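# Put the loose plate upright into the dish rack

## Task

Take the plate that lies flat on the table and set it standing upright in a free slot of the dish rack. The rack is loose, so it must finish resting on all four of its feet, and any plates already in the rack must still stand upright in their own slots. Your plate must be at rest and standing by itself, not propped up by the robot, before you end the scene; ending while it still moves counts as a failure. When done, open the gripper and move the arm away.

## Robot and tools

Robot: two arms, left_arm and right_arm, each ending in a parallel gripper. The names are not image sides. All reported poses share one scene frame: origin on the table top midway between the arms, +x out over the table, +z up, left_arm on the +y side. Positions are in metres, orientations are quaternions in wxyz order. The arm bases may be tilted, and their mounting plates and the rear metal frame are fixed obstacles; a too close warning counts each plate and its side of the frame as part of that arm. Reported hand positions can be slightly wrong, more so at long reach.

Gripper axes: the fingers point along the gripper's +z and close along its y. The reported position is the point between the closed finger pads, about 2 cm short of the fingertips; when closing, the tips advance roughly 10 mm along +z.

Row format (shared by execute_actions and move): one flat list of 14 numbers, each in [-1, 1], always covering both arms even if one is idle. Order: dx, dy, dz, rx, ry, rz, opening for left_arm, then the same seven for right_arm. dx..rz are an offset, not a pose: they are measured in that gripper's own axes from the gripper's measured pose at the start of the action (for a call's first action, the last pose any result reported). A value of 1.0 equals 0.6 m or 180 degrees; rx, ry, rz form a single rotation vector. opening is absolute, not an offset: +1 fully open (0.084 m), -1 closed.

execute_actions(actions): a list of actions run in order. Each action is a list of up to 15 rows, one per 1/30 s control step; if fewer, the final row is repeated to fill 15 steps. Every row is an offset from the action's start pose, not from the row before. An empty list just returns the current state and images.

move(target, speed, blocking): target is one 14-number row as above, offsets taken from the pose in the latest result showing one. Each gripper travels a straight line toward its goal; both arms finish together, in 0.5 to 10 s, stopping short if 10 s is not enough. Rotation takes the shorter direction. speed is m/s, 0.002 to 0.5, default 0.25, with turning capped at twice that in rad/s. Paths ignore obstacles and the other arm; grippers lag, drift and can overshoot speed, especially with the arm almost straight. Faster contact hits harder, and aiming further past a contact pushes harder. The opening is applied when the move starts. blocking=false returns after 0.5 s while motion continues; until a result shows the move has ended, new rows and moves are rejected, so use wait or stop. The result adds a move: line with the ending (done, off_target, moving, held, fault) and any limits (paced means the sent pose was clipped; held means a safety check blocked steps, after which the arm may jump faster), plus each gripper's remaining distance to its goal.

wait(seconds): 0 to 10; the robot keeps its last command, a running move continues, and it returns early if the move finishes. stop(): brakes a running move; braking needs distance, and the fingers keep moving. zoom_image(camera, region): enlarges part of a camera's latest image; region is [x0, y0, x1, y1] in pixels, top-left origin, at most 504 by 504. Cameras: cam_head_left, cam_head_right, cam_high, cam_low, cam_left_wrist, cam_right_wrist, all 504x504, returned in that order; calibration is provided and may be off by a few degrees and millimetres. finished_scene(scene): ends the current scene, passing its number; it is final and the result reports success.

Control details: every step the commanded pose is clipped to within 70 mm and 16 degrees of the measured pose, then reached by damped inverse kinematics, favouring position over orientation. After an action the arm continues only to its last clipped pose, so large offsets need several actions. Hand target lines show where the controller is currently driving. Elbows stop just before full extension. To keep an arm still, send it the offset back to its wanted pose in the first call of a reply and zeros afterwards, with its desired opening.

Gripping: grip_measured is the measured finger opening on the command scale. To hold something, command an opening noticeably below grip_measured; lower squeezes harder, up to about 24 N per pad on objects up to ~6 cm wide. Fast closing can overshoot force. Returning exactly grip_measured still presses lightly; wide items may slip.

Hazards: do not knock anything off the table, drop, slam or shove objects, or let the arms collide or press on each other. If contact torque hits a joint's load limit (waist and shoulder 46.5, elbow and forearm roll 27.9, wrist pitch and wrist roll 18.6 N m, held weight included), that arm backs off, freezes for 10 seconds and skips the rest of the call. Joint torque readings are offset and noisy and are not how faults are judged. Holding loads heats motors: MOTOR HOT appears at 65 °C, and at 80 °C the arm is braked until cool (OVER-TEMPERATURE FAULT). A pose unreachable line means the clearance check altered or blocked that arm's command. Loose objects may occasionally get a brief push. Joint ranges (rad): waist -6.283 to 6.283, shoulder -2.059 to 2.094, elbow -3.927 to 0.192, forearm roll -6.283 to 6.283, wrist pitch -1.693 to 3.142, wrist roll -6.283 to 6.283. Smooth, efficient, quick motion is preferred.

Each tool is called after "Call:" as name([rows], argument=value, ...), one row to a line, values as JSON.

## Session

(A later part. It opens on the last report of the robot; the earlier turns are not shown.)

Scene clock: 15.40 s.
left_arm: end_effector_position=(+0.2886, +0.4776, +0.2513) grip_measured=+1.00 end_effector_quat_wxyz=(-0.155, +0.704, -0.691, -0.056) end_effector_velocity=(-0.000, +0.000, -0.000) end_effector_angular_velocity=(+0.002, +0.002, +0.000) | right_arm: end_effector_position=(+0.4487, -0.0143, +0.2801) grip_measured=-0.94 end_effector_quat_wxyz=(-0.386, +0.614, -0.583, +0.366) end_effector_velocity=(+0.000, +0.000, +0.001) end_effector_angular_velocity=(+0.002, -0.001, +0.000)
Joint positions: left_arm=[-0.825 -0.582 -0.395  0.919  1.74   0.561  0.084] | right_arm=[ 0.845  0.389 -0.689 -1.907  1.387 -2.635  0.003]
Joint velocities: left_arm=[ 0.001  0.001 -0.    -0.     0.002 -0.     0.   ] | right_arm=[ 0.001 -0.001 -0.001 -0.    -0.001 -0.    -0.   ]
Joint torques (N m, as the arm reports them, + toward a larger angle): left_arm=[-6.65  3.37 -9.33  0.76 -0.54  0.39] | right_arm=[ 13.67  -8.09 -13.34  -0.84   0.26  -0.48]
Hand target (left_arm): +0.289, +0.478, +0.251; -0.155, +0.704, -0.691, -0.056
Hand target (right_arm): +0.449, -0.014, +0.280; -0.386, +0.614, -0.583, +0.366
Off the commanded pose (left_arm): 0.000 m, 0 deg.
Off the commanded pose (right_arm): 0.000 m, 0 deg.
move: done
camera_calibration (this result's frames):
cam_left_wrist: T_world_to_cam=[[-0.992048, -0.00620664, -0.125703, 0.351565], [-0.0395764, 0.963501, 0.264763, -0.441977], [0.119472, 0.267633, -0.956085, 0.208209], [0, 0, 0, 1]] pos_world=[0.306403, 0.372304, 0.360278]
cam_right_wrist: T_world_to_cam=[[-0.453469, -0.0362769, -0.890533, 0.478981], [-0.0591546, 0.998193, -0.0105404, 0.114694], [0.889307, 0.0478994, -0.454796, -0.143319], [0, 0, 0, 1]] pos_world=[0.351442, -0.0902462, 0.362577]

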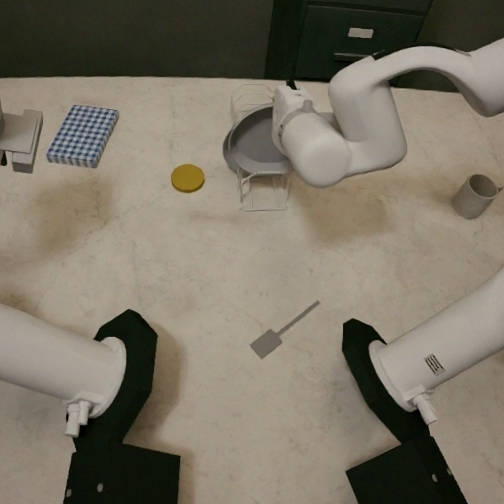

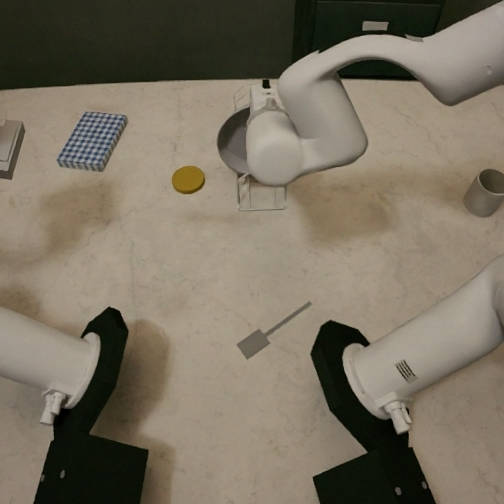

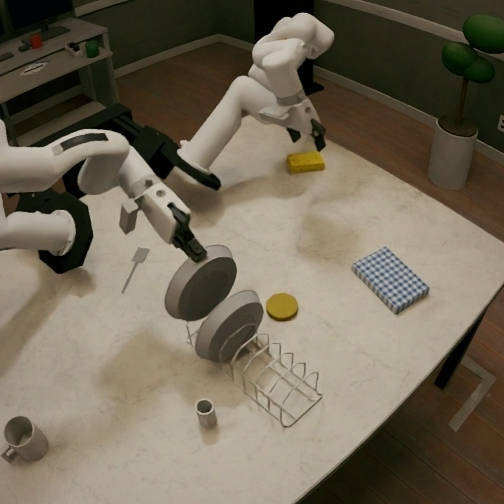

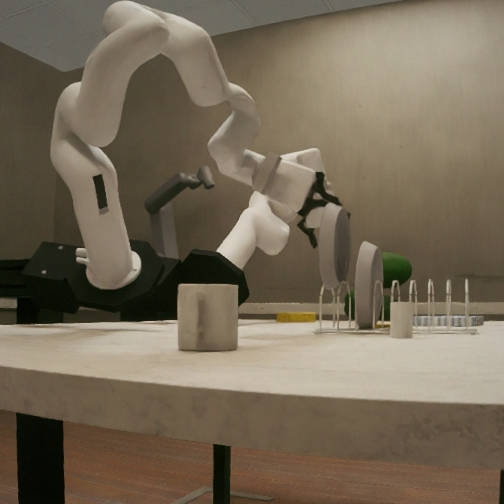

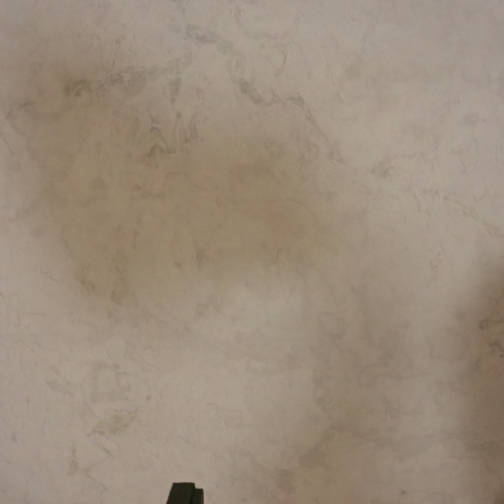

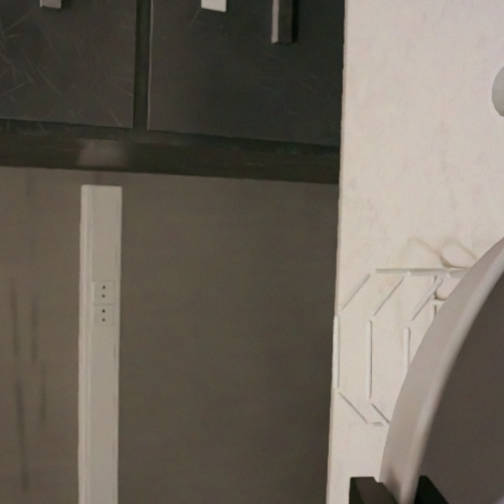

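Call:
move(target=[0,0,0,0,0,0,1,0,0.124,0.057,0,0,0,-1], speed=0.04)

Call:
zoom_image(camera="cam_low", region=[270, 190, 430, 350])

Scene clock: 17.87 s.
left_arm: end_effector_position=(+0.2886, +0.4776, +0.2513) grip_measured=+1.00 end_effector_quat_wxyz=(-0.155, +0.704, -0.691, -0.056) end_effector_velocity=(-0.000, -0.000, -0.000) end_effector_angular_velocity=(+0.001, +0.001, -0.001) | right_arm: end_effector_position=(+0.4471, -0.0144, +0.1984) grip_measured=-0.94 end_effector_quat_wxyz=(-0.386, +0.614, -0.583, +0.365) end_effector_velocity=(+0.001, +0.000, +0.003) end_effector_angular_velocity=(+0.004, -0.004, -0.002)
Joint positions: left_arm=[-0.825 -0.582 -0.395  0.919  1.74   0.561  0.084] | right_arm=[ 0.708  0.539 -0.66  -2.069  1.433 -2.457  0.003]
Joint velocities: left_arm=[ 0.     0.001  0.001  0.    -0.     0.     0.   ] | right_arm=[ 0.002 -0.003 -0.002 -0.001  0.001  0.     0.   ]
Joint torques (N m, as the arm reports them, + toward a larger angle): left_arm=[-6.48  3.13 -9.16  0.76 -0.54  0.49] | right_arm=[ 15.12  -9.27 -10.83  -0.82   0.57  -0.55]
Hand target (left_arm): +0.289, +0.478, +0.251; -0.155, +0.704, -0.691, -0.056
Hand target (right_arm): +0.447, -0.014, +0.198; -0.386, +0.614, -0.583, +0.365
Off the commanded pose (left_arm): 0.000 m, 0 deg.
Off the commanded pose (right_arm): 0.000 m, 0 deg.
move: done
camera_calibration (this result's frames):
cam_left_wrist: T_world_to_cam=[[-0.992048, -0.00620674, -0.125703, 0.351565], [-0.0395765, 0.963501, 0.264763, -0.441977], [0.119472, 0.267633, -0.956085, 0.208209], [0, 0, 0, 1]] pos_world=[0.306403, 0.372304, 0.360278]
cam_right_wrist: T_world_to_cam=[[-0.454144, -0.0356988, -0.890213, 0.405772], [-0.0591859, 0.998199, -0.00983535, 0.113632], [0.88896, 0.0482214, -0.455438, -0.178757], [0, 0, 0, 1]] pos_world=[0.349912, -0.0903216, 0.280929]

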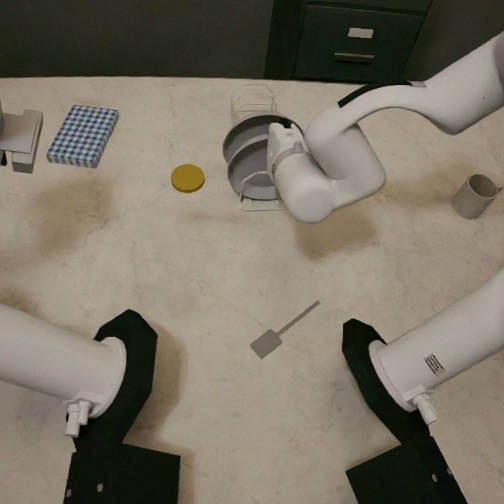

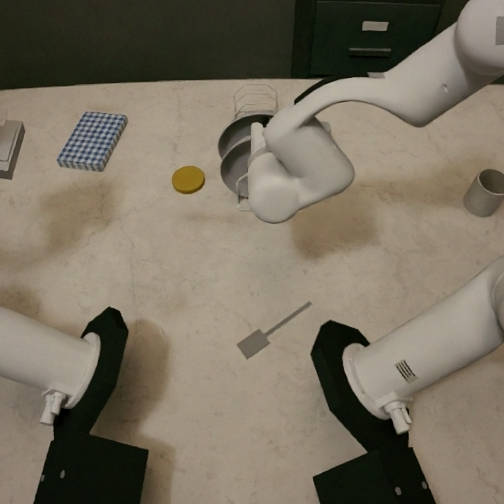

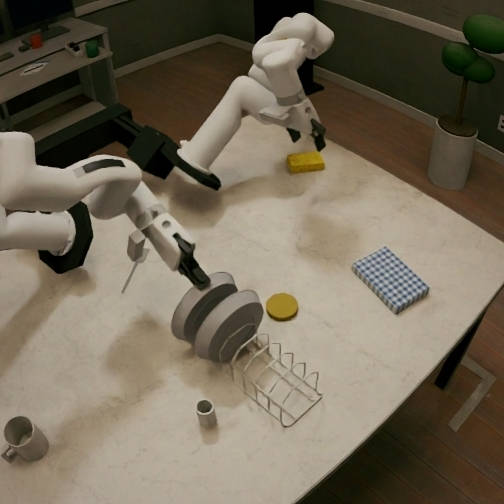

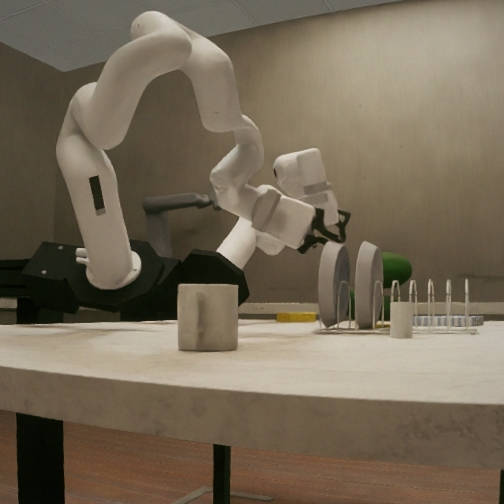

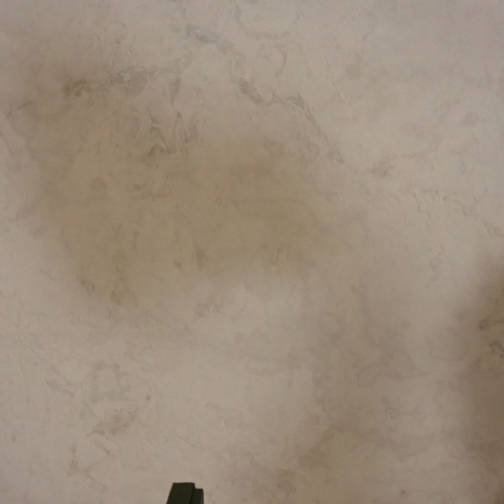

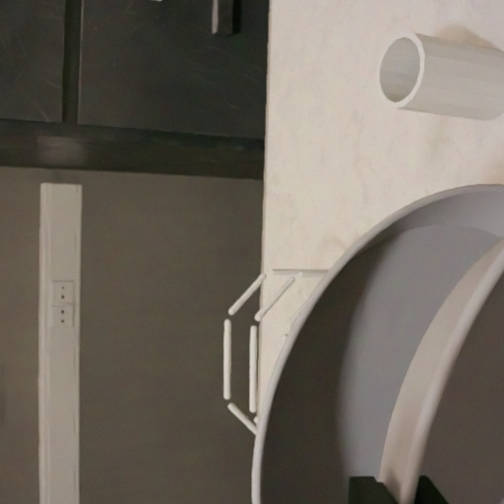

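Region (270, 190, 430, 350) of cam_low's 504x504 image, scaled by 3.150, with more detail than that image has.

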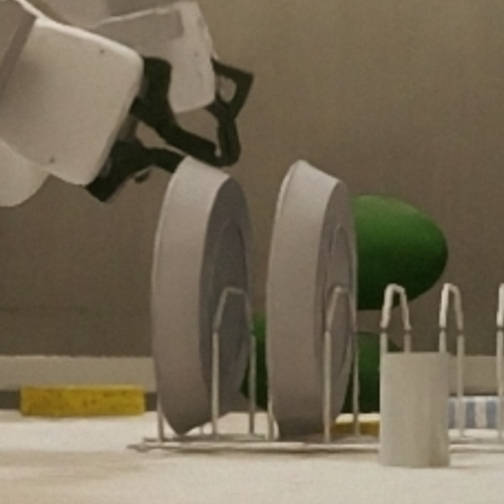

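Call:
execute_actions([
  [[0,0,0,0,0,0,1,0,0.0045,0.002,0,0,0,-1]],
  [[0,0,0,0,0,0,1,0,0,0,0,0,0,0]],
])

Call:
move(target=[0,0,0,0,0,0,1,0,0,-0.2,0,0,0,0], speed=0.15)

Call:
wait(seconds=2)

Scene clock: 19.10 s.
left_arm: end_effector_position=(+0.2886, +0.4776, +0.2513) grip_measured=+1.00 end_effector_quat_wxyz=(-0.155, +0.704, -0.691, -0.056) end_effector_velocity=(-0.000, -0.000, -0.000) end_effector_angular_velocity=(+0.000, -0.000, -0.000) | right_arm: end_effector_position=(+0.4470, -0.0143, +0.1955) grip_measured=-0.01 end_effector_quat_wxyz=(-0.386, +0.614, -0.583, +0.365) end_effector_velocity=(+0.000, -0.000, +0.000) end_effector_angular_velocity=(+0.001, +0.000, -0.000)
Joint positions: left_arm=[-0.825 -0.582 -0.395  0.919  1.74   0.561  0.084] | right_arm=[ 0.703  0.545 -0.66  -2.075  1.435 -2.452  0.044]
Joint velocities: left_arm=[-0.    -0.001  0.001  0.    -0.    -0.     0.   ] | right_arm=[-0.    -0.001  0.    -0.    -0.001  0.    -0.   ]
Joint torques (N m, as the arm reports them, + toward a larger angle): left_arm=[-6.56  3.31 -9.1   0.68 -0.55  0.41] | right_arm=[ 14.78  -9.01 -10.31  -0.67   0.47  -0.48]
Hand target (left_arm): +0.289, +0.478, +0.251; -0.155, +0.704, -0.691, -0.056
Hand target (right_arm): +0.447, -0.014, +0.195; -0.386, +0.614, -0.583, +0.365
Off the commanded pose (left_arm): 0.000 m, 0 deg.
Off the commanded pose (right_arm): 0.000 m, 0 deg.
camera_calibration (this result's frames):
cam_left_wrist: T_world_to_cam=[[-0.992048, -0.00620692, -0.125703, 0.351565], [-0.0395767, 0.963501, 0.264763, -0.441977], [0.119472, 0.267632, -0.956085, 0.208209], [0, 0, 0, 1]] pos_world=[0.306403, 0.372304, 0.360278]
cam_right_wrist: T_world_to_cam=[[-0.45411, -0.0356159, -0.890233, 0.403145], [-0.0591574, 0.998201, -0.009759, 0.113568], [0.888979, 0.0482322, -0.4554, -0.180027], [0, 0, 0, 1]] pos_world=[0.349831, -0.0903218, 0.278017]

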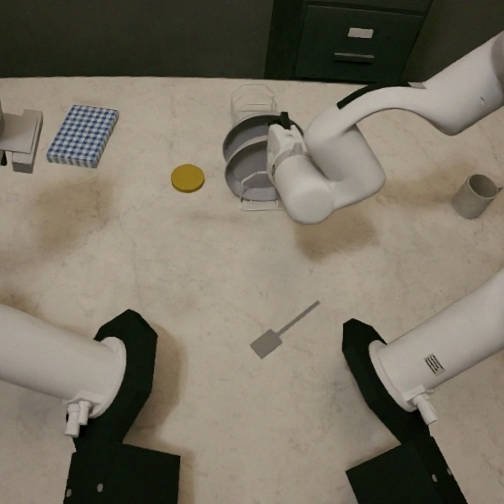

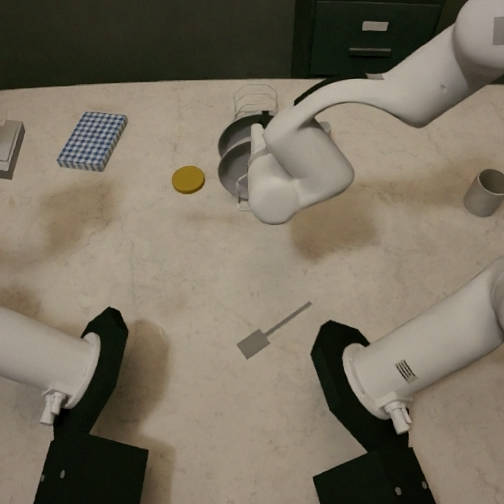

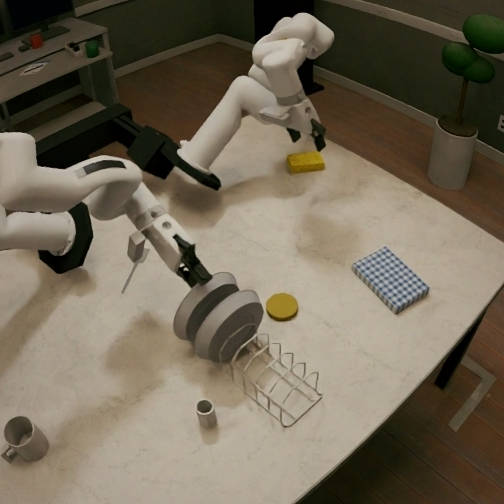

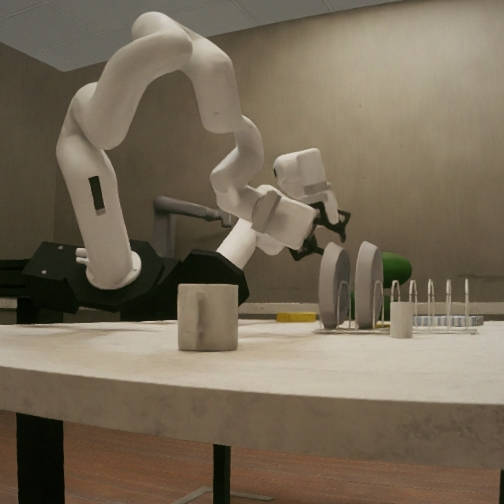

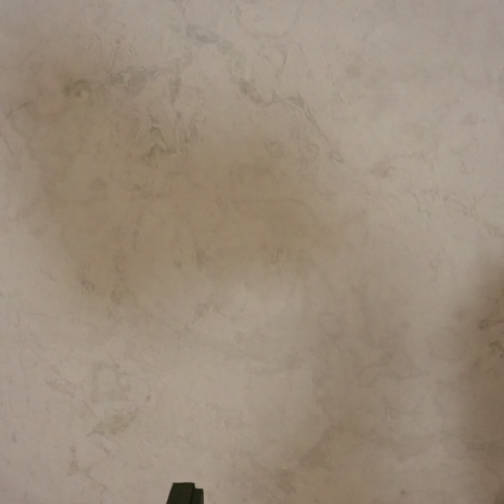

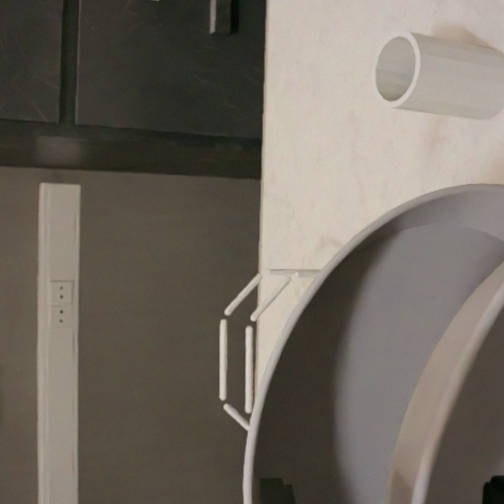

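Scene clock: 20.23 s.
left_arm: end_effector_position=(+0.2886, +0.4776, +0.2513) grip_measured=+1.00 end_effector_quat_wxyz=(-0.155, +0.704, -0.691, -0.056) end_effector_velocity=(+0.001, +0.000, +0.001) end_effector_angular_velocity=(-0.001, -0.001, +0.000) | right_arm: end_effector_position=(+0.3399, -0.0202, +0.2473) grip_measured=-0.01 end_effector_quat_wxyz=(-0.386, +0.614, -0.583, +0.366) end_effector_velocity=(-0.000, -0.001, -0.001) end_effector_angular_velocity=(-0.002, +0.002, -0.001)
Joint positions: left_arm=[-0.825 -0.582 -0.395  0.919  1.74   0.561  0.084] | right_arm=[ 1.096  0.465 -0.528 -1.687  1.486 -2.414  0.044]
Joint velocities: left_arm=[-0.001 -0.    -0.002  0.     0.     0.     0.   ] | right_arm=[-0.001  0.001  0.001  0.002  0.    -0.    -0.   ]
Joint torques (N m, as the arm reports them, + toward a larger angle): left_arm=[-6.54  3.26 -9.23  0.54 -0.56  0.33] | right_arm=[  9.13  -7.14 -13.08  -0.62   0.41  -0.57]
Hand target (left_arm): +0.289, +0.478, +0.251; -0.155, +0.704, -0.691, -0.056
Hand target (right_arm): +0.340, -0.020, +0.247; -0.386, +0.614, -0.583, +0.366
Off the commanded pose (left_arm): 0.000 m, 0 deg.
Off the commanded pose (right_arm): 0.001 m, 0 deg.
move: done
camera_calibration (this result's frames):
cam_left_wrist: T_world_to_cam=[[-0.992048, -0.00620684, -0.125703, 0.351565], [-0.0395766, 0.963501, 0.264763, -0.441977], [0.119472, 0.267632, -0.956085, 0.208209], [0, 0, 0, 1]] pos_world=[0.306403, 0.372304, 0.360278]
cam_right_wrist: T_world_to_cam=[[-0.453311, -0.0359117, -0.890629, 0.400201], [-0.0578, 0.998269, -0.010833, 0.1134], [0.889476, 0.0465676, -0.454602, -0.0612696], [0, 0, 0, 1]] pos_world=[0.242468, -0.0959783, 0.329806]

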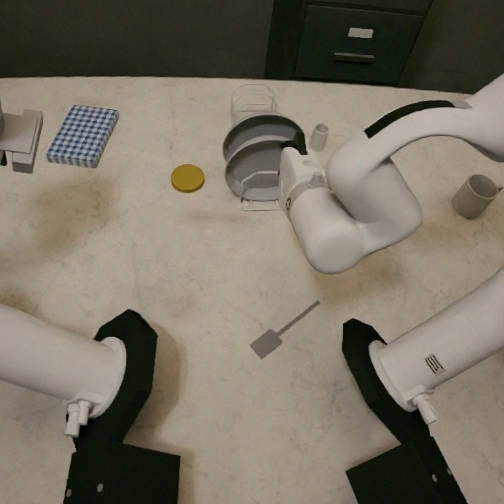

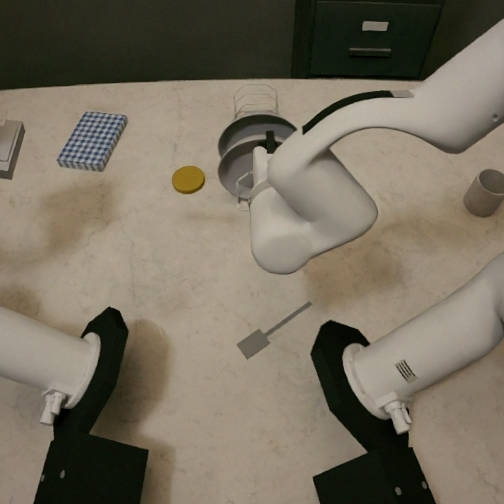

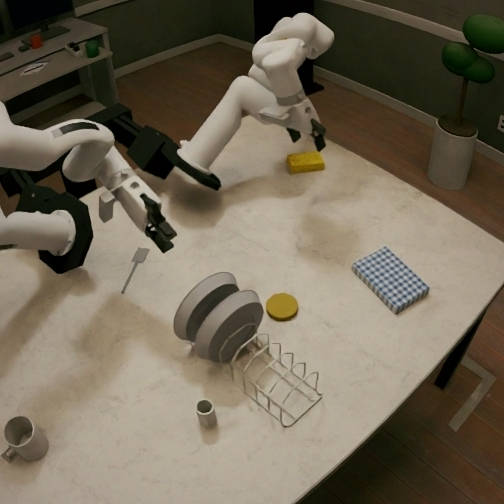

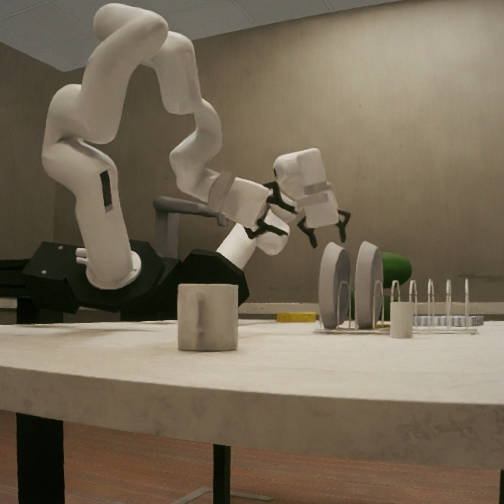

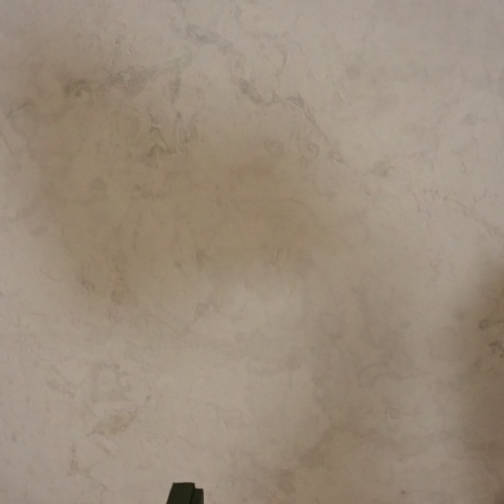

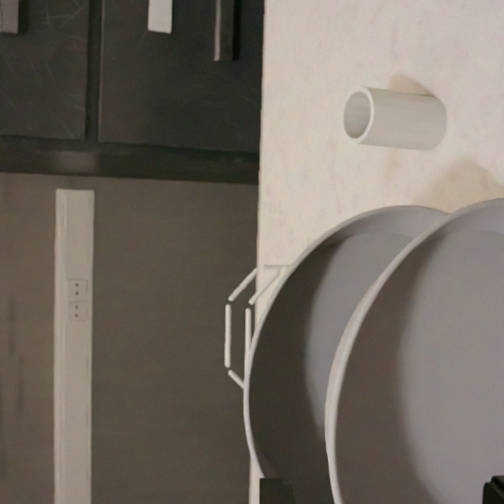

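Scene clock: 22.23 s.
left_arm: end_effector_position=(+0.2886, +0.4776, +0.2513) grip_measured=+1.00 end_effector_quat_wxyz=(-0.155, +0.704, -0.691, -0.056) end_effector_velocity=(+0.000, -0.001, +0.000) end_effector_angular_velocity=(-0.001, -0.002, -0.002) | right_arm: end_effector_position=(+0.3396, -0.0201, +0.2474) grip_measured=-0.01 end_effector_quat_wxyz=(-0.386, +0.614, -0.583, +0.366) end_effector_velocity=(-0.000, -0.000, -0.000) end_effector_angular_velocity=(-0.001, +0.000, +0.000)
Joint positions: left_arm=[-0.825 -0.582 -0.395  0.919  1.74   0.561  0.084] | right_arm=[ 1.097  0.465 -0.527 -1.687  1.485 -2.414  0.044]
Joint velocities: left_arm=[-0.001  0.001 -0.     0.001 -0.002  0.     0.   ] | right_arm=[-0.     0.     0.001 -0.    -0.    -0.    -0.   ]
Joint torques (N m, as the arm reports them, + toward a larger angle): left_arm=[-6.7   3.16 -9.29  0.57 -0.53  0.46] | right_arm=[  9.02  -7.28 -13.12  -0.66   0.42  -0.58]
Hand target (left_arm): +0.289, +0.478, +0.251; -0.155, +0.704, -0.691, -0.056
Hand target (right_arm): +0.340, -0.020, +0.247; -0.386, +0.614, -0.583, +0.366
Off the commanded pose (left_arm): 0.000 m, 0 deg.
Off the commanded pose (right_arm): 0.001 m, 0 deg.
wait: 2.00 s; at rest by 0.17 s
camera_calibration (this result's frames):
cam_left_wrist: T_world_to_cam=[[-0.992048, -0.0062072, -0.125704, 0.351566], [-0.039577, 0.963501, 0.264763, -0.441977], [0.119472, 0.267632, -0.956085, 0.208209], [0, 0, 0, 1]] pos_world=[0.306403, 0.372304, 0.360278]
cam_right_wrist: T_world_to_cam=[[-0.453119, -0.0360334, -0.890721, 0.40017], [-0.058218, 0.998246, -0.0107671, 0.113441], [0.889547, 0.0469772, -0.454422, -0.0610819], [0, 0, 0, 1]] pos_world=[0.242265, -0.0959528, 0.329905]

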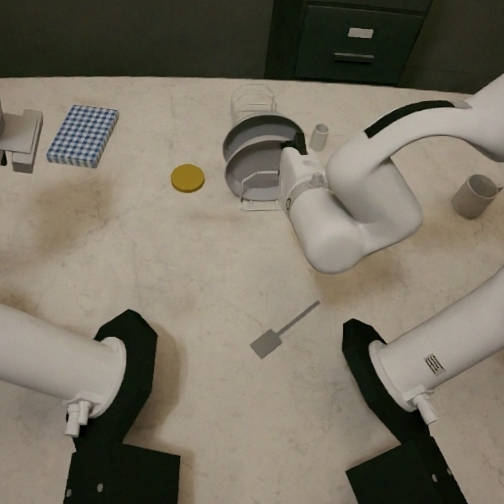

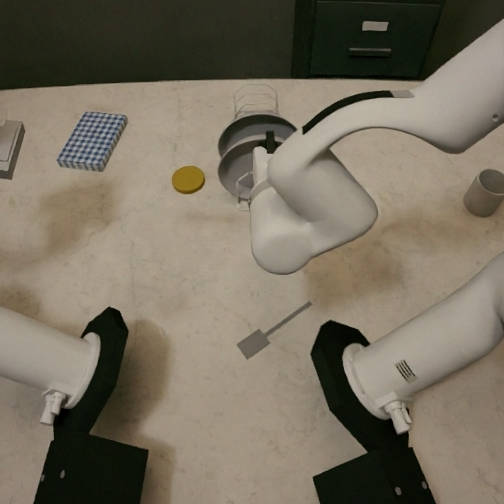

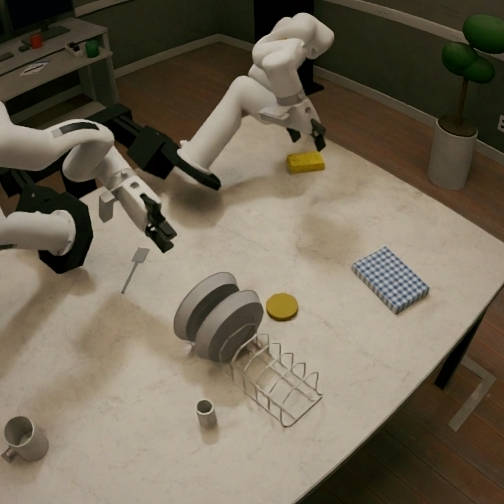

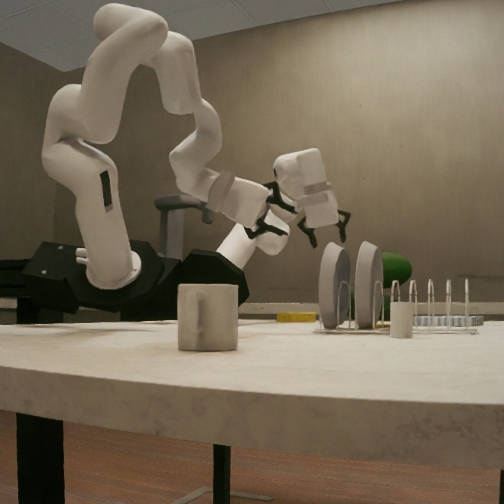

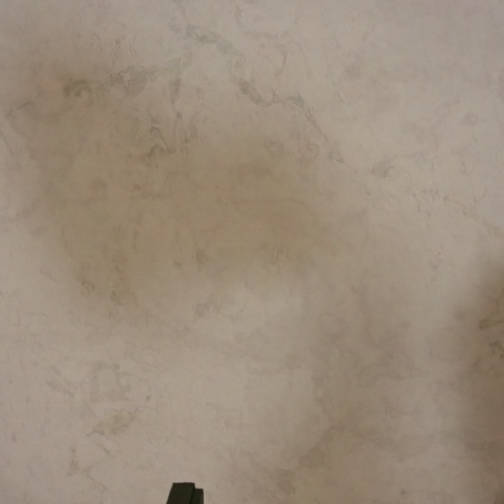

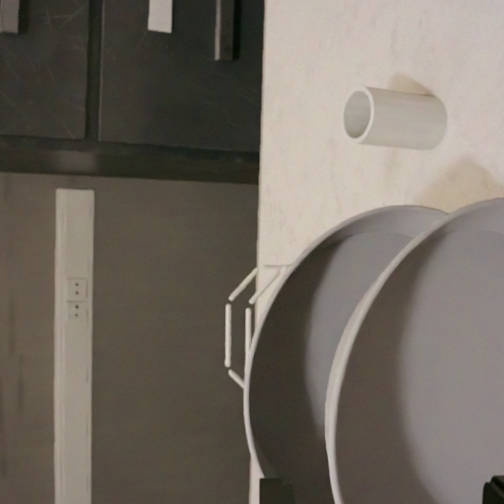

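Call:
finished_scene(scene=2)

The scene is finished: the task was done.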